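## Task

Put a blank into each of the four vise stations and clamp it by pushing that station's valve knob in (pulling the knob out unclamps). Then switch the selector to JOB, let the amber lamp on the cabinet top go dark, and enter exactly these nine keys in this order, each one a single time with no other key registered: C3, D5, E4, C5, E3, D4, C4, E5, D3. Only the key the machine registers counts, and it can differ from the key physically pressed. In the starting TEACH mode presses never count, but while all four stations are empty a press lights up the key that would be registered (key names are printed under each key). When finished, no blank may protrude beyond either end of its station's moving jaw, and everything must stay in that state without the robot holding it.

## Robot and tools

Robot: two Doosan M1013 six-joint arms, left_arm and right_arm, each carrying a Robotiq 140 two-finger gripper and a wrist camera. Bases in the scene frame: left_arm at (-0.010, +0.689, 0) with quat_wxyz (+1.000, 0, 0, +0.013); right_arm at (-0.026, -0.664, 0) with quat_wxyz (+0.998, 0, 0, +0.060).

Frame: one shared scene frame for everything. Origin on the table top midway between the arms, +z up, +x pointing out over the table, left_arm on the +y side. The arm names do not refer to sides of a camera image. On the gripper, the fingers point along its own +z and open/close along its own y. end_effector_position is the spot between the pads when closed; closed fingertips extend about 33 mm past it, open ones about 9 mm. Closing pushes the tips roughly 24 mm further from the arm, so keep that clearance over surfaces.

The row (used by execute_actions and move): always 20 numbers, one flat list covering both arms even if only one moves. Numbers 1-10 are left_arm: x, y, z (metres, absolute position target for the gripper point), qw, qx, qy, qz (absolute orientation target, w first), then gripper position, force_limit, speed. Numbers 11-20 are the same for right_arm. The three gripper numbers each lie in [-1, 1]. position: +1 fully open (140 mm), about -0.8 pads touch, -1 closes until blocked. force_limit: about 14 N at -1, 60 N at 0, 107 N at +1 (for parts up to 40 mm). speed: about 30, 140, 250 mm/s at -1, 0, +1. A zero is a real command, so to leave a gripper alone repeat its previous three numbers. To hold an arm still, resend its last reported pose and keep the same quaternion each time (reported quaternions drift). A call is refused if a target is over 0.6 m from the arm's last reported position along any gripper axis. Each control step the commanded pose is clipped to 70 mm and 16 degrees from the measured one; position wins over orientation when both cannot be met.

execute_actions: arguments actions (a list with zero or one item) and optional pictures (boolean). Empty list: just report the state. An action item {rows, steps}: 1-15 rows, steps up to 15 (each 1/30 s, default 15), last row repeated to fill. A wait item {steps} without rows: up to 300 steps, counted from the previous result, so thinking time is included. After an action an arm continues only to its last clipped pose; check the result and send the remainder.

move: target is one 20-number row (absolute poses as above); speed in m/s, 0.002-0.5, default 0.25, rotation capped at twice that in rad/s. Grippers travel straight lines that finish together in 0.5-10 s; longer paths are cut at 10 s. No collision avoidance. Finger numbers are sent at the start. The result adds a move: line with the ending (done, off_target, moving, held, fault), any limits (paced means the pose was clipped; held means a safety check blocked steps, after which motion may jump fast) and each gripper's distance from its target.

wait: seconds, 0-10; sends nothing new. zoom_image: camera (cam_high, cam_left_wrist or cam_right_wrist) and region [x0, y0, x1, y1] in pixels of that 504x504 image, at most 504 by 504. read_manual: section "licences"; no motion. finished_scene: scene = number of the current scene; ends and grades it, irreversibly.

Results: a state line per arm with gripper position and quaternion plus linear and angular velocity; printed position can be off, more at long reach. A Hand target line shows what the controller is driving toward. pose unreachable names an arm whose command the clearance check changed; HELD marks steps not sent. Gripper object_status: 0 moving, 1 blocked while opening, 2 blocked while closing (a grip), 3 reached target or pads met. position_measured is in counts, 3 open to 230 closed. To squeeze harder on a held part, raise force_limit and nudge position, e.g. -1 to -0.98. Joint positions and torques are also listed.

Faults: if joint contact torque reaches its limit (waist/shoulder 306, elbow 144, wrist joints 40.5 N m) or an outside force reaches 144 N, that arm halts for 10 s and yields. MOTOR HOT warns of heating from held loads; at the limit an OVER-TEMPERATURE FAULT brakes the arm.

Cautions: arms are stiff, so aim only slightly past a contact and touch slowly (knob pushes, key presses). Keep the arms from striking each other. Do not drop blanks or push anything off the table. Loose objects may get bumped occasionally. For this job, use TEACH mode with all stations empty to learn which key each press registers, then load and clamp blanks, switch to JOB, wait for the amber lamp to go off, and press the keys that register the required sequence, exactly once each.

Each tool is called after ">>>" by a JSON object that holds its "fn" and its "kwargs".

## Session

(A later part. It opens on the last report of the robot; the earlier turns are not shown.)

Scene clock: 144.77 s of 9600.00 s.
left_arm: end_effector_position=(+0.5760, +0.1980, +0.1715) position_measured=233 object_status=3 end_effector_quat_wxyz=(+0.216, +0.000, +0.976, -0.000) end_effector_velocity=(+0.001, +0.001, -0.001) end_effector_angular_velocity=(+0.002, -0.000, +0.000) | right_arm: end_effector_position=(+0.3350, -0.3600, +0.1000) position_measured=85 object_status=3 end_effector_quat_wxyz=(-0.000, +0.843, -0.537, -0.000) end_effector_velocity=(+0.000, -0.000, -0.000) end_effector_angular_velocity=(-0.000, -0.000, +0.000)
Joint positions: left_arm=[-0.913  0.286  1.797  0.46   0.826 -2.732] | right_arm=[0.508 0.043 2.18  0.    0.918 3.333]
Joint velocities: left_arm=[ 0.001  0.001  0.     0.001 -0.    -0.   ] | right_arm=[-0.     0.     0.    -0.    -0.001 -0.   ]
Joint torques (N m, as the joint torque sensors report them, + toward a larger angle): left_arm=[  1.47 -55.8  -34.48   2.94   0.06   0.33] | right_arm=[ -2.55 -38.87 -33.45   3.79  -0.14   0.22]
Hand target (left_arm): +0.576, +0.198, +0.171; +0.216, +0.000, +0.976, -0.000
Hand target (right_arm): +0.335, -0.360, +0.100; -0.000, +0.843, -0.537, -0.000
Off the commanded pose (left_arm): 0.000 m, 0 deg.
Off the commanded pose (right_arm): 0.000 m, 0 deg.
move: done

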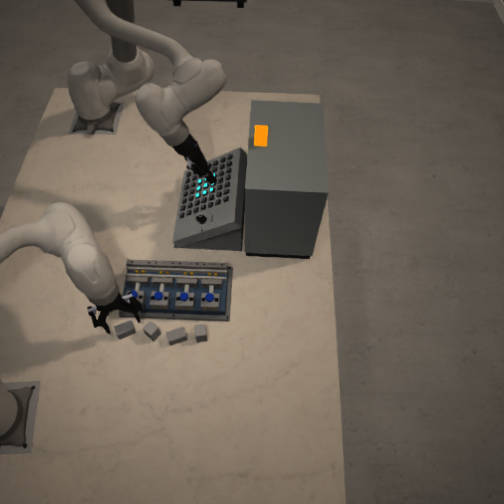

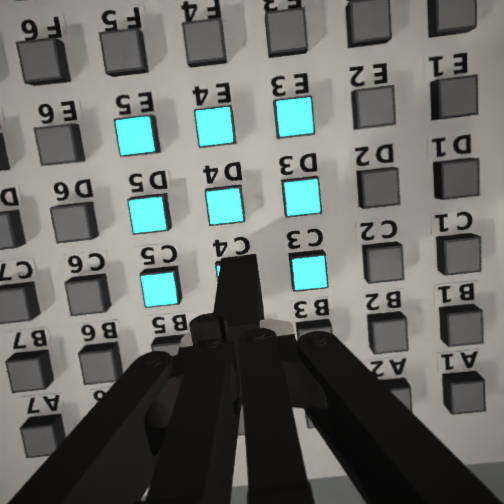

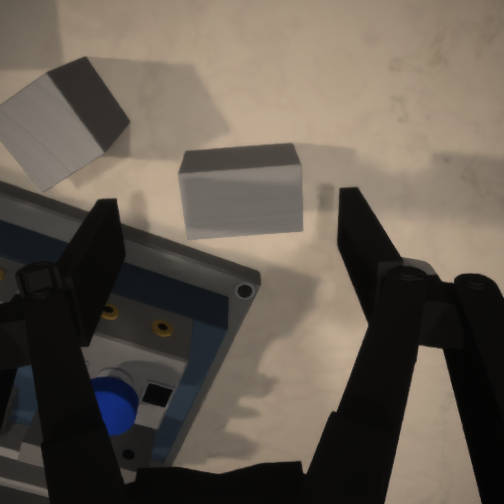

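>>> {"fn": "move", "kwargs": {"target": [0.53,0.25,0.22,0.216,0,0.976,0,-1,0,0,0.329,-0.357,0.048,0,-0.843,0.537,0,0.2,0,0], "speed": 0.05}}

>>> {"fn": "move", "kwargs": {"target": [0.53,0.25,0.22,0.216,0,0.976,0,-1,0,0,0.329,-0.357,0.048,0,-0.843,0.537,0,-1,0,-0.5]}}

>>> {"fn": "move", "kwargs": {"target": [0.53,0.25,0.22,0.216,0,0.976,0,-1,0,0,0.329,-0.357,0.18,0,-0.843,0.537,0,-1,0,-0.5], "speed": 0.15}}

>>> {"fn": "move", "kwargs": {"target": [0.53,0.25,0.22,0.216,0,0.976,0,-1,0,0,0.355,-0.18,0.18,0,-0.7071,0.7071,0,-1,0,-0.5], "speed": 0.15}}

Scene clock: 156.57 s of 9600.00 s.
left_arm: end_effector_position=(+0.5301, +0.2500, +0.2201) position_measured=233 object_status=3 end_effector_quat_wxyz=(+0.216, -0.000, +0.976, +0.000) end_effector_velocity=(+0.001, +0.000, +0.001) end_effector_angular_velocity=(-0.001, -0.003, -0.001) | right_arm: end_effector_position=(+0.3290, -0.3569, +0.0480) position_measured=104 object_status=3 end_effector_quat_wxyz=(-0.000, +0.843, -0.537, -0.000) end_effector_velocity=(-0.001, -0.000, -0.001) end_effector_angular_velocity=(-0.001, +0.001, +0.001)
Joint positions: left_arm=[-0.917  0.146  1.878  0.439  0.883 -2.702] | right_arm=[0.521 0.107 2.232 0.    0.803 3.345]
Joint velocities: left_arm=[ 0.001 -0.001 -0.001  0.002 -0.001  0.   ] | right_arm=[ 0.     0.001  0.001 -0.    -0.001  0.   ]
Joint torques (N m, as the joint torque sensors report them, + toward a larger angle): left_arm=[  0.48 -52.21 -40.42   3.86   0.04   0.27] | right_arm=[ -2.61 -41.7  -30.77   3.35  -0.19   0.24]
Hand target (left_arm): +0.530, +0.250, +0.220; +0.216, -0.000, +0.976, +0.000
Hand target (right_arm): +0.329, -0.357, +0.048; -0.000, +0.843, -0.537, -0.000
Off the commanded pose (left_arm): 0.000 m, 0 deg.
Off the commanded pose (right_arm): 0.000 m, 0 deg.
After step 90, 6.83 s passed at rest.
move: done

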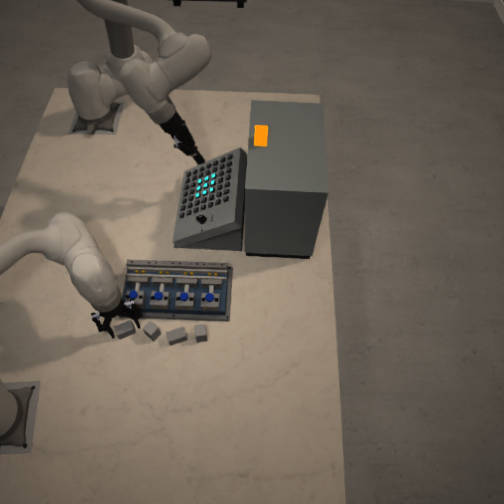

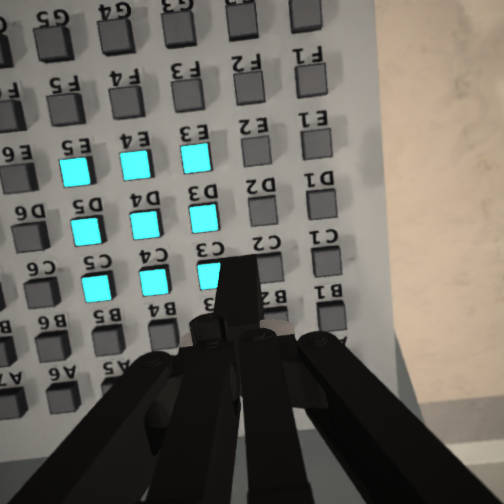

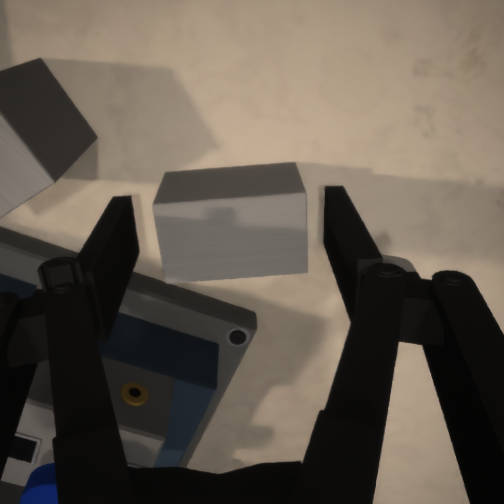

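Scene clock: 157.27 s of 9600.00 s.
left_arm: end_effector_position=(+0.5300, +0.2500, +0.2200) position_measured=233 object_status=3 end_effector_quat_wxyz=(+0.216, +0.000, +0.976, +0.000) end_effector_velocity=(+0.000, +0.002, -0.001) end_effector_angular_velocity=(+0.002, -0.000, +0.001) | right_arm: end_effector_position=(+0.3290, -0.3570, +0.0480) position_measured=143 object_status=2 end_effector_quat_wxyz=(-0.000, +0.843, -0.537, +0.000) end_effector_velocity=(-0.000, -0.000, -0.000) end_effector_angular_velocity=(-0.000, +0.000, +0.000)
Joint positions: left_arm=[-0.917  0.146  1.878  0.439  0.883 -2.702] | right_arm=[0.521 0.107 2.232 0.    0.802 3.345]
Joint velocities: left_arm=[ 0.001 -0.     0.002  0.001 -0.    -0.   ] | right_arm=[-0.  0.  0.  0. -0. -0.]
Joint torques (N m, as the joint torque sensors report them, + toward a larger angle): left_arm=[  1.07 -51.7  -40.48   3.91   0.16   0.2 ] | right_arm=[ -2.26 -28.22 -19.48   2.86  -0.96   0.37]
Hand target (left_arm): +0.530, +0.250, +0.220; +0.216, +0.000, +0.976, -0.000
Hand target (right_arm): +0.329, -0.357, +0.048; +0.000, +0.843, -0.537, +0.000
Off the commanded pose (left_arm): 0.000 m, 0 deg.
Off the commanded pose (right_arm): 0.000 m, 0 deg.
move: done

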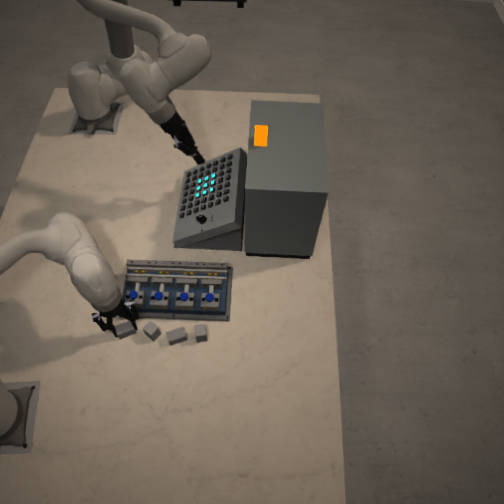

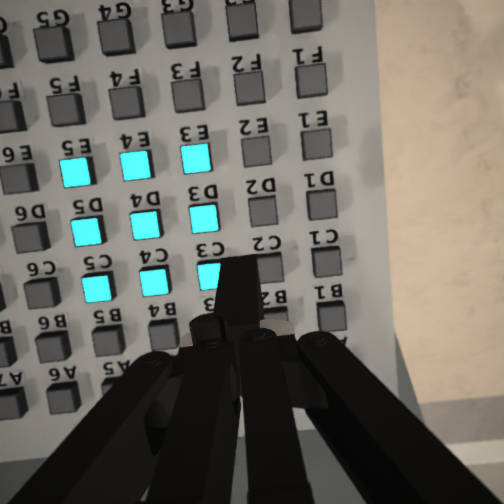

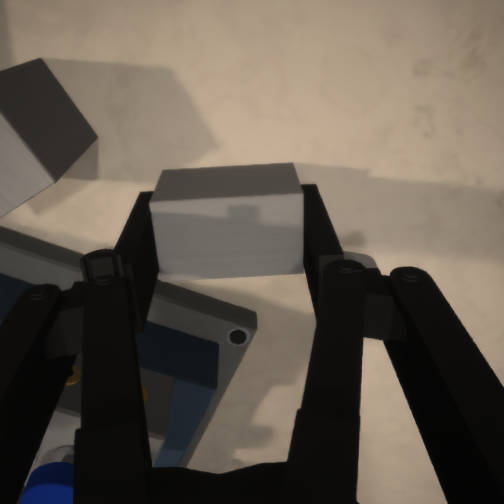

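Scene clock: 158.50 s of 9600.00 s.
left_arm: end_effector_position=(+0.5300, +0.2500, +0.2200) position_measured=233 object_status=3 end_effector_quat_wxyz=(+0.216, -0.000, +0.976, -0.000) end_effector_velocity=(-0.000, -0.001, -0.001) end_effector_angular_velocity=(-0.000, +0.001, -0.002) | right_arm: end_effector_position=(+0.3289, -0.3571, +0.1800) position_measured=143 object_status=2 end_effector_quat_wxyz=(+0.000, +0.843, -0.537, +0.000) end_effector_velocity=(+0.000, -0.000, +0.001) end_effector_angular_velocity=(+0.000, -0.000, -0.000)
Joint positions: left_arm=[-0.917  0.146  1.878  0.439  0.883 -2.703] | right_arm=[ 0.521 -0.044  2.097 -0.     1.088  3.346]
Joint velocities: left_arm=[-0.001  0.001 -0.001 -0.001 -0.001  0.001] | right_arm=[-0.    -0.001 -0.001  0.     0.001  0.   ]
Joint torques (N m, as the joint torque sensors report them, + toward a larger angle): left_arm=[  0.22 -51.5  -40.72   3.9    0.1    0.15] | right_arm=[ -1.57 -34.56 -37.83   4.3   -0.1    0.23]
Hand target (left_arm): +0.530, +0.250, +0.220; +0.216, -0.000, +0.976, +0.000
Hand target (right_arm): +0.329, -0.357, +0.180; +0.000, +0.843, -0.537, +0.000
Off the commanded pose (left_arm): 0.000 m, 0 deg.
Off the commanded pose (right_arm): 0.000 m, 0 deg.
move: done

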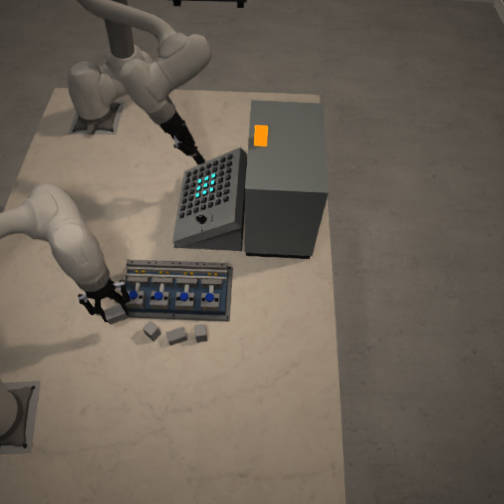

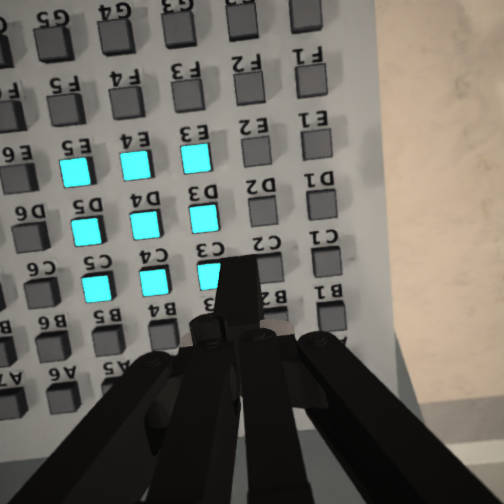

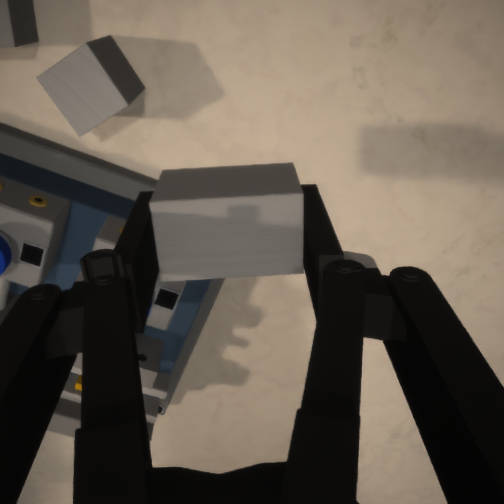

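Scene clock: 160.30 s of 9600.00 s.
left_arm: end_effector_position=(+0.5300, +0.2500, +0.2200) position_measured=233 object_status=3 end_effector_quat_wxyz=(+0.216, -0.000, +0.976, -0.000) end_effector_velocity=(+0.001, +0.001, -0.000) end_effector_angular_velocity=(+0.000, +0.000, +0.002) | right_arm: end_effector_position=(+0.3554, -0.1801, +0.1801) position_measured=143 object_status=2 end_effector_quat_wxyz=(+0.000, -0.707, +0.707, +0.000) end_effector_velocity=(-0.001, +0.001, -0.000) end_effector_angular_velocity=(-0.001, +0.000, -0.000)
Joint positions: left_arm=[-0.917  0.146  1.878  0.439  0.883 -2.703] | right_arm=[0.729 0.186 1.847 0.    1.109 3.99 ]
Joint velocities: left_arm=[ 0.002  0.     0.    -0.    -0.     0.   ] | right_arm=[ 0.002  0.001 -0.    -0.     0.     0.002]
Joint torques (N m, as the joint torque sensors report them, + toward a larger angle): left_arm=[  0.54 -51.49 -40.85   3.98   0.13   0.23] | right_arm=[ -2.36 -58.46 -37.77   4.38  -0.16   0.  ]
Hand target (left_arm): +0.530, +0.250, +0.220; +0.216, +0.000, +0.976, -0.000
Hand target (right_arm): +0.355, -0.180, +0.180; -0.000, +0.707, -0.707, -0.000
Off the commanded pose (left_arm): 0.000 m, 0 deg.
Off the commanded pose (right_arm): 0.000 m, 0 deg.
move: done

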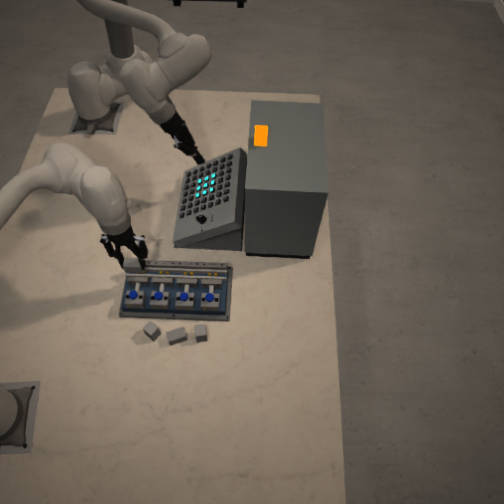

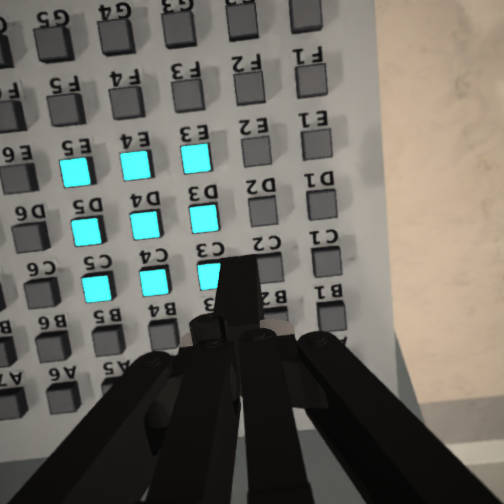

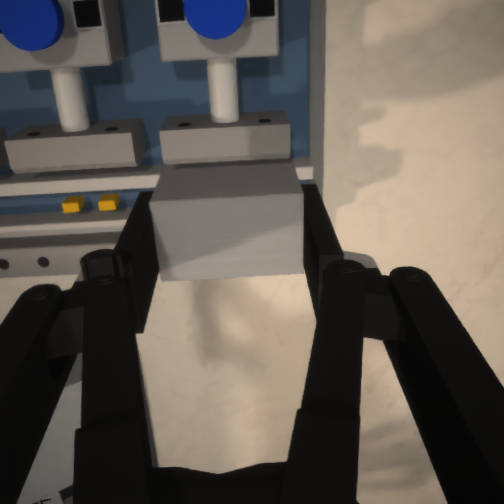

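>>> {"fn": "move", "kwargs": {"target": [0.53,0.25,0.22,0.216,0,0.976,0,-1,0,0,0.356,-0.15,0.13,0,-0.7071,0.7071,0,-1,0,-0.5], "speed": 0.05}}

Scene clock: 166.33 s of 9600.00 s.
left_arm: end_effector_position=(+0.5300, +0.2500, +0.2200) position_measured=233 object_status=3 end_effector_quat_wxyz=(+0.216, -0.000, +0.976, -0.000) end_effector_velocity=(-0.000, -0.000, +0.000) end_effector_angular_velocity=(-0.001, -0.000, -0.001) | right_arm: end_effector_position=(+0.3561, -0.1499, +0.1302) position_measured=143 object_status=2 end_effector_quat_wxyz=(+0.000, -0.707, +0.707, +0.000) end_effector_velocity=(+0.000, +0.001, -0.001) end_effector_angular_velocity=(+0.001, +0.001, -0.001)
Joint positions: left_arm=[-0.917  0.146  1.878  0.439  0.883 -2.703] | right_arm=[ 0.759  0.263  1.851 -0.     1.028  4.02 ]
Joint velocities: left_arm=[-0.001 -0.     0.    -0.    -0.001 -0.   ] | right_arm=[-0.     0.001 -0.     0.001 -0.002  0.   ]
Joint torques (N m, as the joint torque sensors report them, + toward a larger angle): left_arm=[  0.62 -52.76 -40.63   4.06   0.09   0.22] | right_arm=[ 7.58 -3.69 -8.07  9.55 -9.39  0.27]
Hand target (left_arm): +0.530, +0.250, +0.220; +0.216, +0.000, +0.976, -0.000
Hand target (right_arm): +0.356, -0.150, +0.130; -0.000, +0.707, -0.707, -0.000
Off the commanded pose (left_arm): 0.000 m, 0 deg.
Off the commanded pose (right_arm): 0.000 m, 0 deg.
After step 90, 1.57 s passed at rest.
move: done

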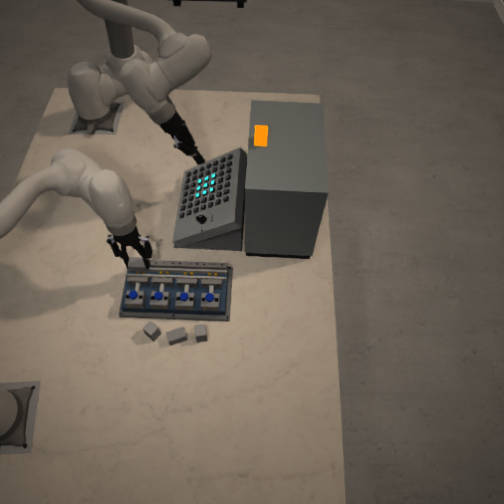

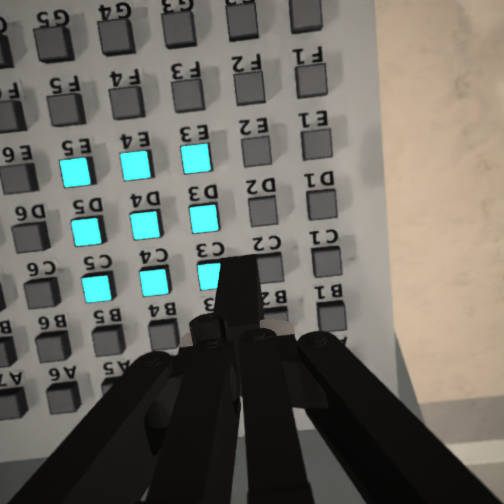

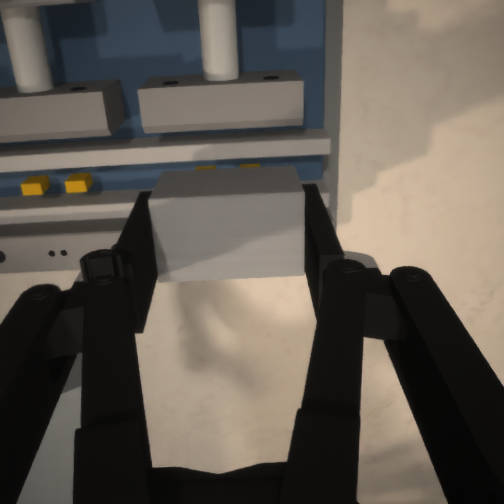

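>>> {"fn": "move", "kwargs": {"target": [0.53,0.25,0.22,0.216,0,0.976,0,-1,0,0,0.357,-0.155,0.137,0,-0.7071,0.7071,0,-1,0,-0.5], "speed": 0.02}}

>>> {"fn": "move", "kwargs": {"target": [0.53,0.25,0.22,0.216,0,0.976,0,-1,0,0,0.358,-0.162,0.135,0,-0.7071,0.7071,0,-1,0,-0.5], "speed": 0.02}}

>>> {"fn": "move", "kwargs": {"target": [0.53,0.25,0.22,0.216,0,0.976,0,-1,0,0,0.358,-0.162,0.124,0,-0.7071,0.7071,0,-1,0,-0.5], "speed": 0.01}}

Scene clock: 174.80 s of 9600.00 s.
left_arm: end_effector_position=(+0.5300, +0.2500, +0.2200) position_measured=233 object_status=3 end_effector_quat_wxyz=(+0.216, -0.000, +0.976, -0.000) end_effector_velocity=(+0.002, +0.001, +0.001) end_effector_angular_velocity=(-0.000, -0.002, +0.002) | right_arm: end_effector_position=(+0.3570, -0.1550, +0.1370) position_measured=143 object_status=2 end_effector_quat_wxyz=(-0.000, -0.707, +0.707, -0.000) end_effector_velocity=(-0.000, -0.000, +0.000) end_effector_angular_velocity=(-0.000, +0.001, +0.000)
Joint positions: left_arm=[-0.917  0.146  1.878  0.439  0.883 -2.703] | right_arm=[ 0.753  0.252  1.851 -0.     1.039  4.014]
Joint velocities: left_arm=[ 0.002 -0.001 -0.001  0.001  0.     0.   ] | right_arm=[-0.    -0.     0.     0.001  0.001 -0.001]
Joint torques (N m, as the joint torque sensors report them, + toward a larger angle): left_arm=[  1.05 -51.78 -40.82   4.01   0.04   0.17] | right_arm=[ -1.99 -65.75 -37.11   4.21  -0.28   0.16]
Hand target (left_arm): +0.530, +0.250, +0.220; +0.216, +0.000, +0.976, -0.000
Hand target (right_arm): +0.357, -0.155, +0.137; +0.000, +0.707, -0.707, +0.000
Off the commanded pose (left_arm): 0.000 m, 0 deg.
Off the commanded pose (right_arm): 0.000 m, 0 deg.
After step 90, 4.77 s passed at rest.
move: done

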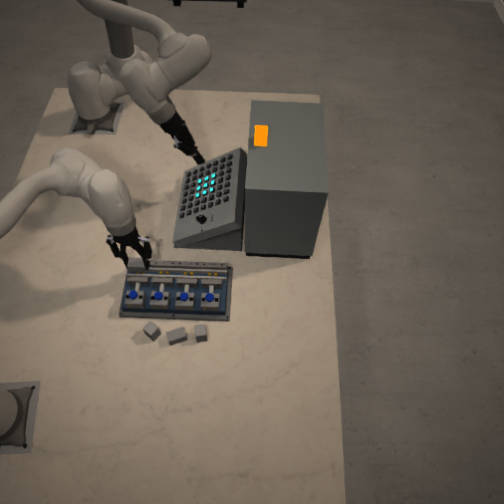

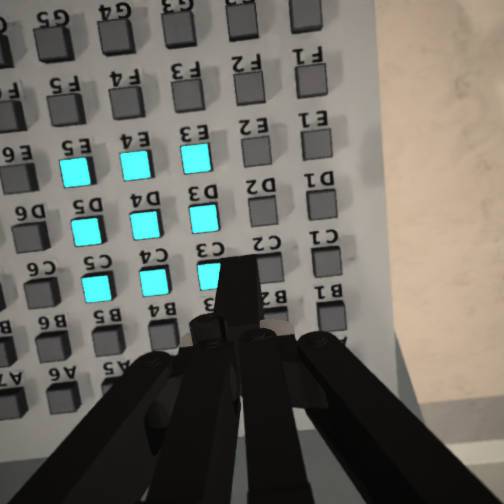

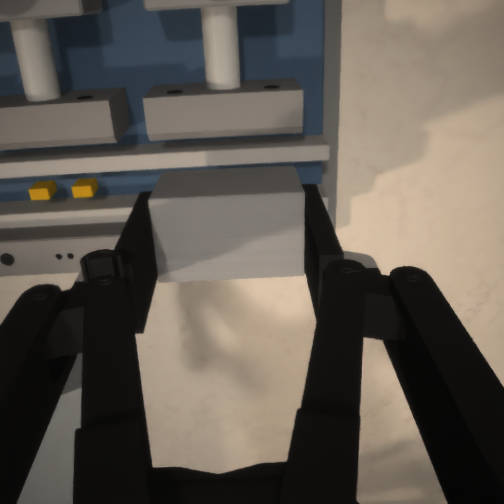

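Scene clock: 175.50 s of 9600.00 s.
left_arm: end_effector_position=(+0.5300, +0.2500, +0.2200) position_measured=233 object_status=3 end_effector_quat_wxyz=(+0.216, -0.000, +0.976, -0.000) end_effector_velocity=(+0.000, +0.002, -0.000) end_effector_angular_velocity=(+0.003, -0.000, +0.001) | right_arm: end_effector_position=(+0.3580, -0.1620, +0.1350) position_measured=143 object_status=2 end_effector_quat_wxyz=(-0.000, -0.707, +0.707, -0.000) end_effector_velocity=(+0.001, -0.000, +0.000) end_effector_angular_velocity=(+0.000, -0.000, -0.000)
Joint positions: left_arm=[-0.917  0.146  1.878  0.439  0.883 -2.703] | right_arm=[ 0.745  0.246  1.862 -0.     1.033  4.005]
Joint velocities: left_arm=[ 0.001 -0.001  0.002  0.002  0.001  0.   ] | right_arm=[-0.001 -0.    -0.    -0.    -0.    -0.001]
Joint torques (N m, as the joint torque sensors report them, + toward a larger angle): left_arm=[  0.97 -51.46 -40.71   4.06   0.18   0.27] | right_arm=[ -1.93 -64.41 -37.17   4.13  -0.11   0.24]
Hand target (left_arm): +0.530, +0.250, +0.220; +0.216, +0.000, +0.976, -0.000
Hand target (right_arm): +0.358, -0.162, +0.135; +0.000, +0.707, -0.707, -0.000
Off the commanded pose (left_arm): 0.000 m, 0 deg.
Off the commanded pose (right_arm): 0.000 m, 0 deg.
move: done

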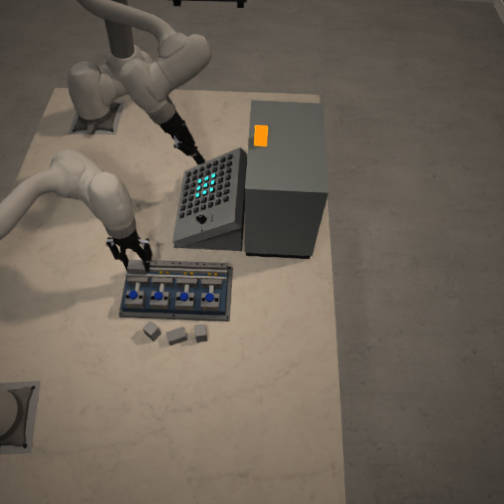

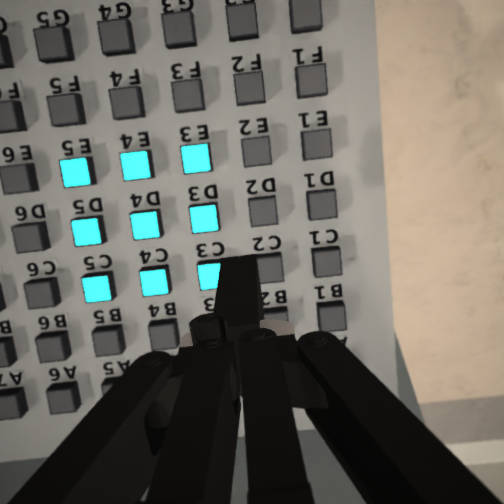

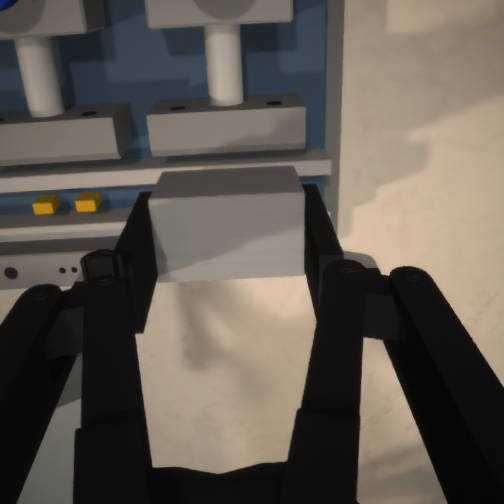

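Scene clock: 176.83 s of 9600.00 s.
left_arm: end_effector_position=(+0.5300, +0.2500, +0.2200) position_measured=233 object_status=3 end_effector_quat_wxyz=(+0.216, -0.000, +0.976, -0.000) end_effector_velocity=(+0.001, +0.001, +0.000) end_effector_angular_velocity=(-0.000, +0.000, +0.002) | right_arm: end_effector_position=(+0.3580, -0.1620, +0.1240) position_measured=143 object_status=2 end_effector_quat_wxyz=(+0.000, -0.707, +0.707, +0.000) end_effector_velocity=(+0.000, -0.000, -0.000) end_effector_angular_velocity=(-0.000, +0.000, +0.000)
Joint positions: left_arm=[-0.917  0.146  1.878  0.439  0.883 -2.703] | right_arm=[0.745 0.256 1.873 0.    1.013 4.005]
Joint velocities: left_arm=[ 0.001 -0.    -0.    -0.     0.    -0.   ] | right_arm=[-0.     0.     0.     0.    -0.    -0.001]
Joint torques (N m, as the joint torque sensors report them, + toward a larger angle): left_arm=[  0.67 -52.33 -40.63   3.86   0.13   0.14] | right_arm=[ -1.71 -63.61 -37.2    4.     0.01   0.2 ]
Hand target (left_arm): +0.530, +0.250, +0.220; +0.216, +0.000, +0.976, -0.000
Hand target (right_arm): +0.358, -0.162, +0.124; +0.000, +0.707, -0.707, -0.000
Off the commanded pose (left_arm): 0.000 m, 0 deg.
Off the commanded pose (right_arm): 0.000 m, 0 deg.
move: done

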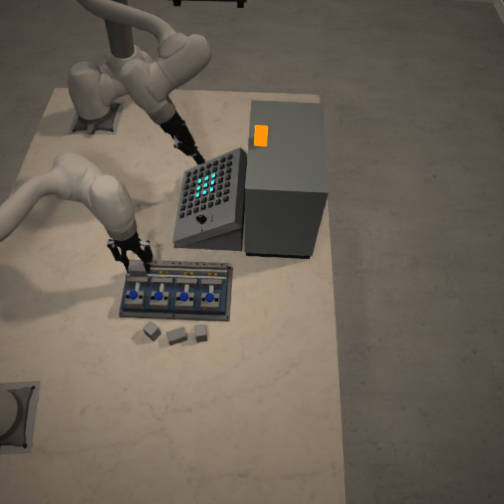

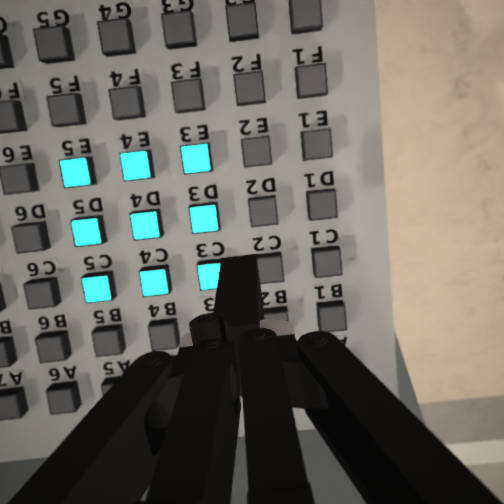

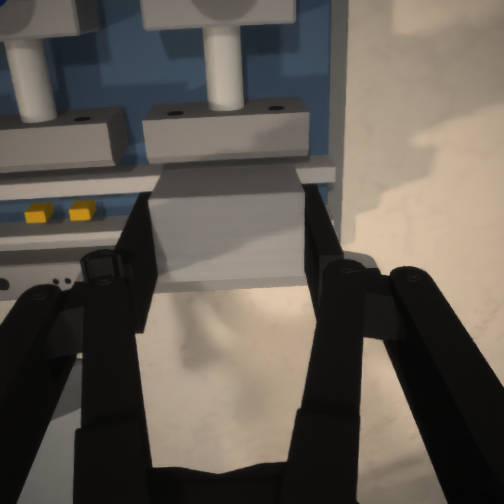

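>>> {"fn": "move", "kwargs": {"target": [0.53,0.25,0.22,0.216,0,0.976,0,-1,0,0,0.358,-0.162,0.118,0,-0.7071,0.7071,0,-1,0,-0.5], "speed": 0.01}}

Scene clock: 180.13 s of 9600.00 s.
left_arm: end_effector_position=(+0.5300, +0.2500, +0.2200) position_measured=233 object_status=3 end_effector_quat_wxyz=(+0.216, -0.000, +0.976, -0.000) end_effector_velocity=(+0.000, +0.000, -0.001) end_effector_angular_velocity=(+0.001, +0.001, +0.001) | right_arm: end_effector_position=(+0.3580, -0.1620, +0.1180) position_measured=143 object_status=2 end_effector_quat_wxyz=(+0.000, -0.707, +0.707, +0.000) end_effector_velocity=(+0.001, +0.000, +0.000) end_effector_angular_velocity=(+0.000, -0.001, -0.000)
Joint positions: left_arm=[-0.917  0.146  1.878  0.439  0.883 -2.703] | right_arm=[0.745 0.261 1.878 0.    1.002 4.005]
Joint velocities: left_arm=[ 0.001  0.001 -0.    -0.     0.     0.   ] | right_arm=[-0.     0.    -0.001 -0.    -0.     0.   ]
Joint torques (N m, as the joint torque sensors report them, + toward a larger angle): left_arm=[  1.41 -52.52 -40.42   3.89   0.09   0.21] | right_arm=[ -2.25 -65.36 -36.82   4.04  -0.17   0.27]
Hand target (left_arm): +0.530, +0.250, +0.220; +0.216, +0.000, +0.976, -0.000
Hand target (right_arm): +0.358, -0.162, +0.118; +0.000, +0.707, -0.707, -0.000
Off the commanded pose (left_arm): 0.000 m, 0 deg.
Off the commanded pose (right_arm): 0.000 m, 0 deg.
move: done

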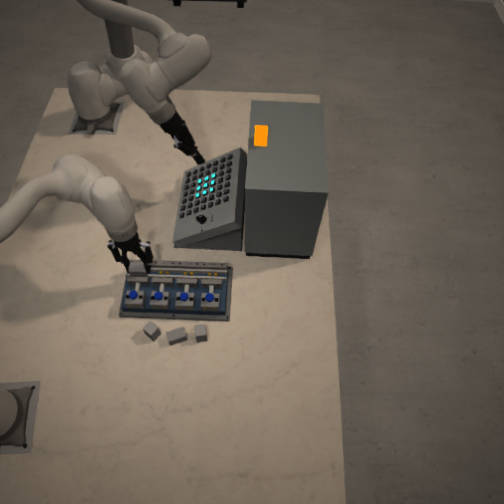

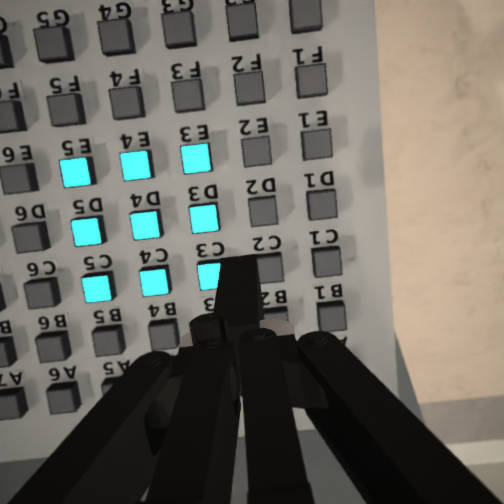

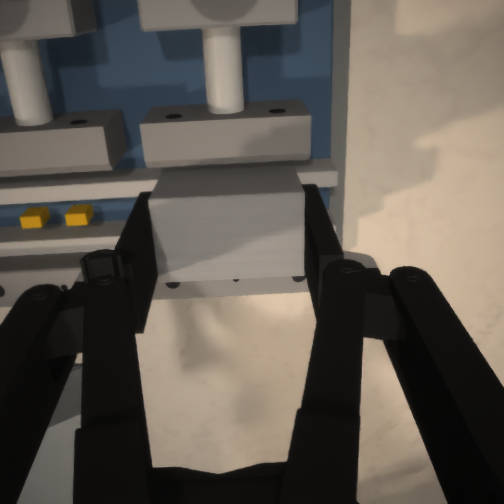

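>>> {"fn": "move", "kwargs": {"target": [0.53,0.25,0.22,0.216,0,0.976,0,-1,0,0,0.358,-0.162,0.114,0,-0.7071,0.7071,0,-1,0,-0.5], "speed": 0.008}}

Scene clock: 184.77 s of 9600.00 s.
left_arm: end_effector_position=(+0.5300, +0.2500, +0.2200) position_measured=233 object_status=3 end_effector_quat_wxyz=(+0.216, -0.000, +0.976, -0.000) end_effector_velocity=(+0.000, -0.000, -0.000) end_effector_angular_velocity=(+0.000, +0.000, +0.001) | right_arm: end_effector_position=(+0.3581, -0.1618, +0.1142) position_measured=143 object_status=2 end_effector_quat_wxyz=(+0.000, -0.707, +0.707, +0.000) end_effector_velocity=(-0.000, -0.000, -0.001) end_effector_angular_velocity=(-0.002, +0.002, -0.000)
Joint positions: left_arm=[-0.917  0.146  1.878  0.439  0.883 -2.703] | right_arm=[0.745 0.265 1.882 0.    0.995 4.005]
Joint velocities: left_arm=[ 0.     0.001 -0.     0.    -0.    -0.   ] | right_arm=[0.    0.001 0.001 0.    0.    0.   ]
Joint torques (N m, as the joint torque sensors report them, + toward a larger angle): left_arm=[  0.31 -51.56 -40.87   3.85   0.08   0.08] | right_arm=[-14.39 -10.46  10.55  -2.51   2.86  -0.01]
Hand target (left_arm): +0.530, +0.250, +0.220; +0.216, +0.000, +0.976, -0.000
Hand target (right_arm): +0.358, -0.162, +0.114; -0.000, +0.707, -0.707, -0.000
Off the commanded pose (left_arm): 0.000 m, 0 deg.
Off the commanded pose (right_arm): 0.000 m, 0 deg.
After step 90, 0.90 s passed at rest.
move: done

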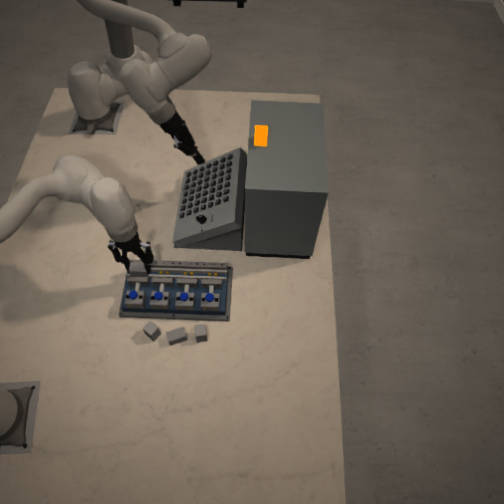

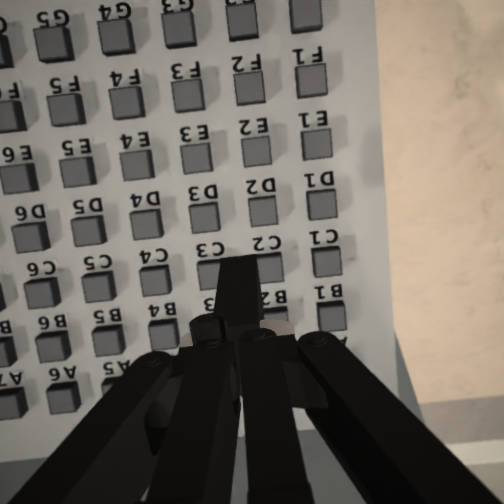

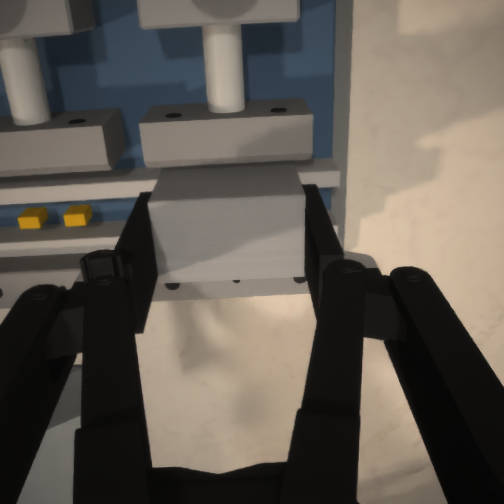

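>>> {"fn": "move", "kwargs": {"target": [0.53,0.25,0.22,0.216,0,0.976,0,-1,0,0,0.358,-0.162,0.116,0,-0.7071,0.7071,0,0.1,0,-0.5], "speed": 0.01}}

>>> {"fn": "move", "kwargs": {"target": [0.53,0.25,0.22,0.216,0,0.976,0,-1,0,0,0.358,-0.162,0.18,0,-0.7071,0.7071,0,0.1,0,-0.5], "speed": 0.1}}

>>> {"fn": "move", "kwargs": {"target": [0.53,0.25,0.22,0.216,0,0.976,0,-1,0,0,0.358,-0.255,0.18,0,-0.7071,0.7071,0,-1,0,0], "speed": 0.1}}

Scene clock: 192.33 s of 9600.00 s.
left_arm: end_effector_position=(+0.5300, +0.2500, +0.2200) position_measured=233 object_status=3 end_effector_quat_wxyz=(+0.216, -0.000, +0.976, -0.000) end_effector_velocity=(-0.001, -0.000, +0.001) end_effector_angular_velocity=(-0.001, +0.000, -0.000) | right_arm: end_effector_position=(+0.3580, -0.1620, +0.1160) position_measured=117 object_status=3 end_effector_quat_wxyz=(-0.000, -0.707, +0.707, -0.000) end_effector_velocity=(+0.000, -0.000, +0.000) end_effector_angular_velocity=(+0.000, -0.000, -0.001)
Joint positions: left_arm=[-0.917  0.146  1.878  0.439  0.883 -2.703] | right_arm=[ 0.745  0.263  1.88  -0.     0.999  4.005]
Joint velocities: left_arm=[-0.001 -0.001 -0.    -0.001  0.001  0.   ] | right_arm=[-0.001 -0.    -0.    -0.    -0.    -0.   ]
Joint torques (N m, as the joint torque sensors report them, + toward a larger angle): left_arm=[  0.39 -51.21 -41.24   3.96   0.1    0.21] | right_arm=[ -1.07 -63.69 -35.71   3.92  -0.18   0.31]
Hand target (left_arm): +0.530, +0.250, +0.220; +0.216, +0.000, +0.976, -0.000
Hand target (right_arm): +0.358, -0.162, +0.116; -0.000, +0.707, -0.707, +0.000
Off the commanded pose (left_arm): 0.000 m, 0 deg.
Off the commanded pose (right_arm): 0.000 m, 0 deg.
After step 90, 3.87 s passed at rest.
move: done

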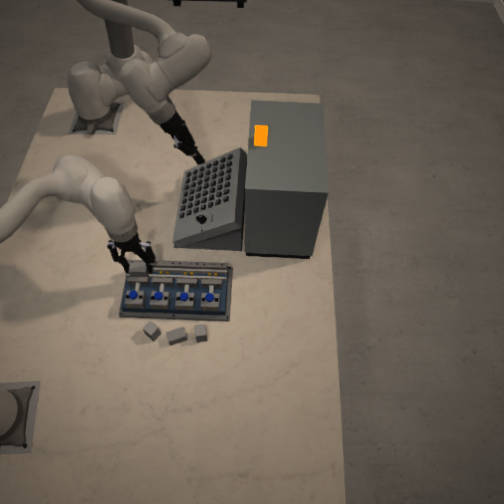

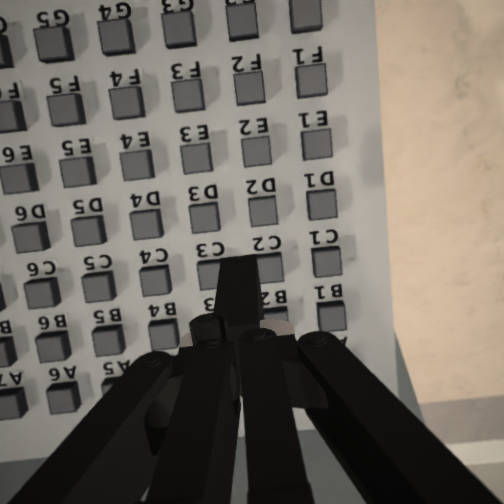

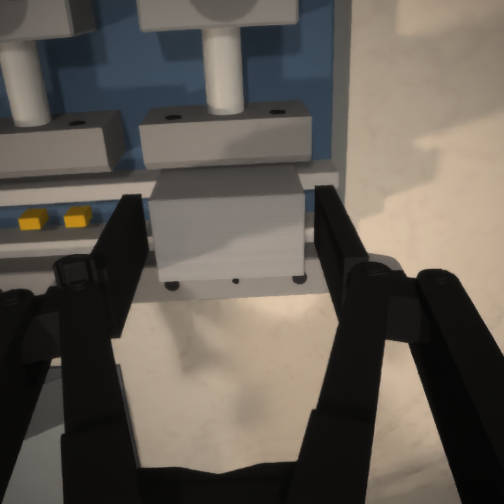

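Scene clock: 193.30 s of 9600.00 s.
left_arm: end_effector_position=(+0.5300, +0.2500, +0.2200) position_measured=233 object_status=3 end_effector_quat_wxyz=(+0.216, -0.000, +0.976, -0.000) end_effector_velocity=(-0.000, -0.001, +0.000) end_effector_angular_velocity=(-0.002, +0.001, +0.000) | right_arm: end_effector_position=(+0.3580, -0.1621, +0.1800) position_measured=117 object_status=3 end_effector_quat_wxyz=(-0.000, -0.707, +0.707, -0.000) end_effector_velocity=(-0.001, +0.000, +0.001) end_effector_angular_velocity=(+0.000, -0.000, +0.001)
Joint positions: left_arm=[-0.917  0.146  1.878  0.439  0.883 -2.703] | right_arm=[ 0.745  0.21   1.817 -0.     1.114  4.006]
Joint velocities: left_arm=[-0.001  0.001 -0.001 -0.002  0.     0.   ] | right_arm=[ 0.001 -0.001 -0.     0.     0.001 -0.   ]
Joint torques (N m, as the joint torque sensors report them, + toward a larger angle): left_arm=[  0.79 -52.05 -41.01   4.01   0.06   0.14] | right_arm=[ -2.14 -60.05 -37.75   4.22  -0.26   0.15]
Hand target (left_arm): +0.530, +0.250, +0.220; +0.216, +0.000, +0.976, -0.000
Hand target (right_arm): +0.358, -0.162, +0.180; -0.000, +0.707, -0.707, +0.000
Off the commanded pose (left_arm): 0.000 m, 0 deg.
Off the commanded pose (right_arm): 0.000 m, 0 deg.
move: done

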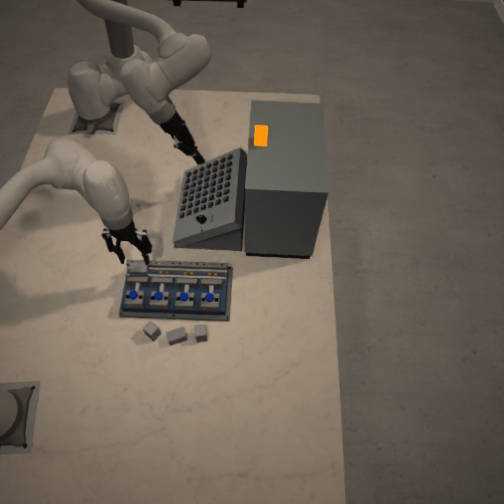

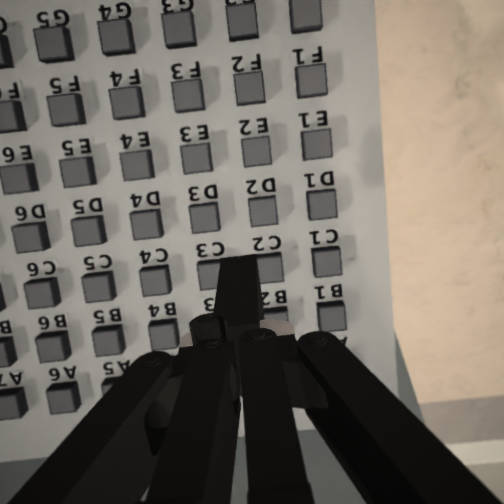

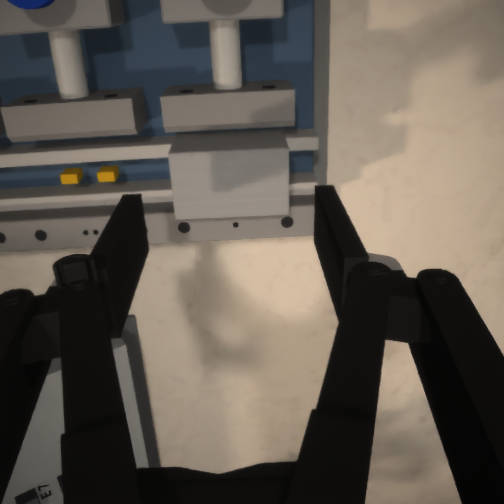

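Scene clock: 194.57 s of 9600.00 s.
left_arm: end_effector_position=(+0.5300, +0.2500, +0.2200) position_measured=233 object_status=3 end_effector_quat_wxyz=(+0.216, -0.000, +0.976, -0.000) end_effector_velocity=(-0.000, +0.001, +0.000) end_effector_angular_velocity=(-0.001, +0.001, +0.001) | right_arm: end_effector_position=(+0.3578, -0.2550, +0.1799) position_measured=233 object_status=3 end_effector_quat_wxyz=(-0.000, -0.707, +0.707, -0.000) end_effector_velocity=(-0.001, +0.000, -0.000) end_effector_angular_velocity=(-0.000, +0.001, +0.001)
Joint positions: left_arm=[-0.917  0.146  1.878  0.439  0.883 -2.703] | right_arm=[ 0.637  0.102  1.946 -0.     1.094  3.898]
Joint velocities: left_arm=[ 0.001 -0.001  0.001 -0.001  0.     0.   ] | right_arm=[ 0.001 -0.     0.001  0.    -0.    -0.   ]
Joint torques (N m, as the joint torque sensors report them, + toward a larger angle): left_arm=[  1.09 -52.24 -40.21   3.95   0.09   0.18] | right_arm=[ -2.12 -49.96 -37.5    4.26  -0.18   0.29]
Hand target (left_arm): +0.530, +0.250, +0.220; +0.216, +0.000, +0.976, -0.000
Hand target (right_arm): +0.358, -0.255, +0.180; +0.000, +0.707, -0.707, +0.000
Off the commanded pose (left_arm): 0.000 m, 0 deg.
Off the commanded pose (right_arm): 0.000 m, 0 deg.
move: done

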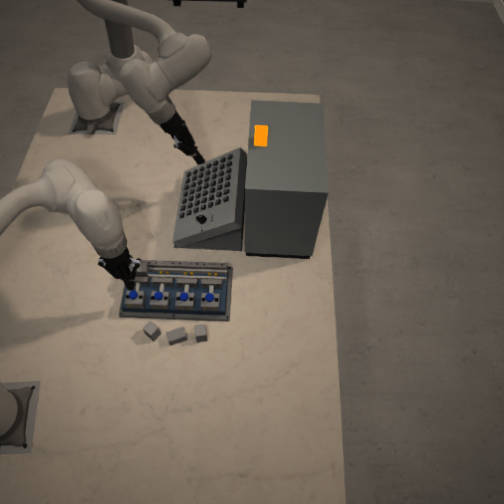

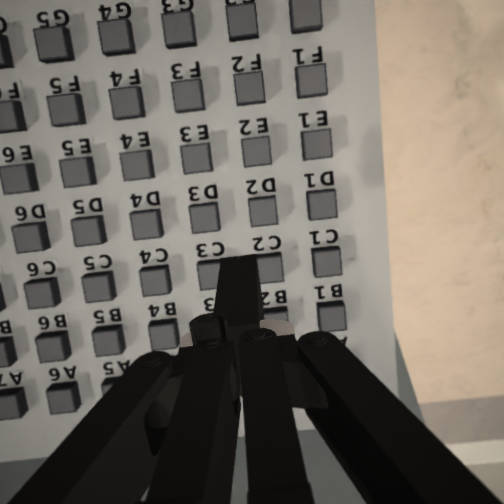

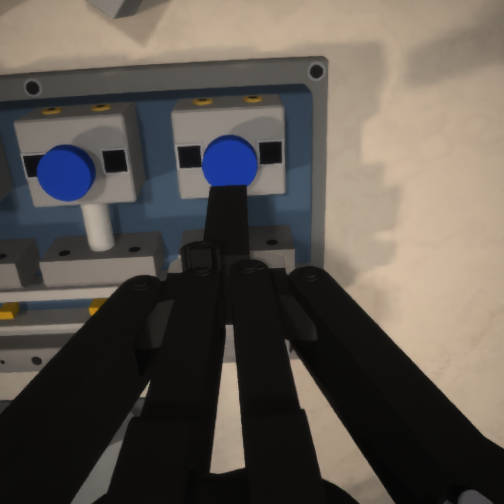

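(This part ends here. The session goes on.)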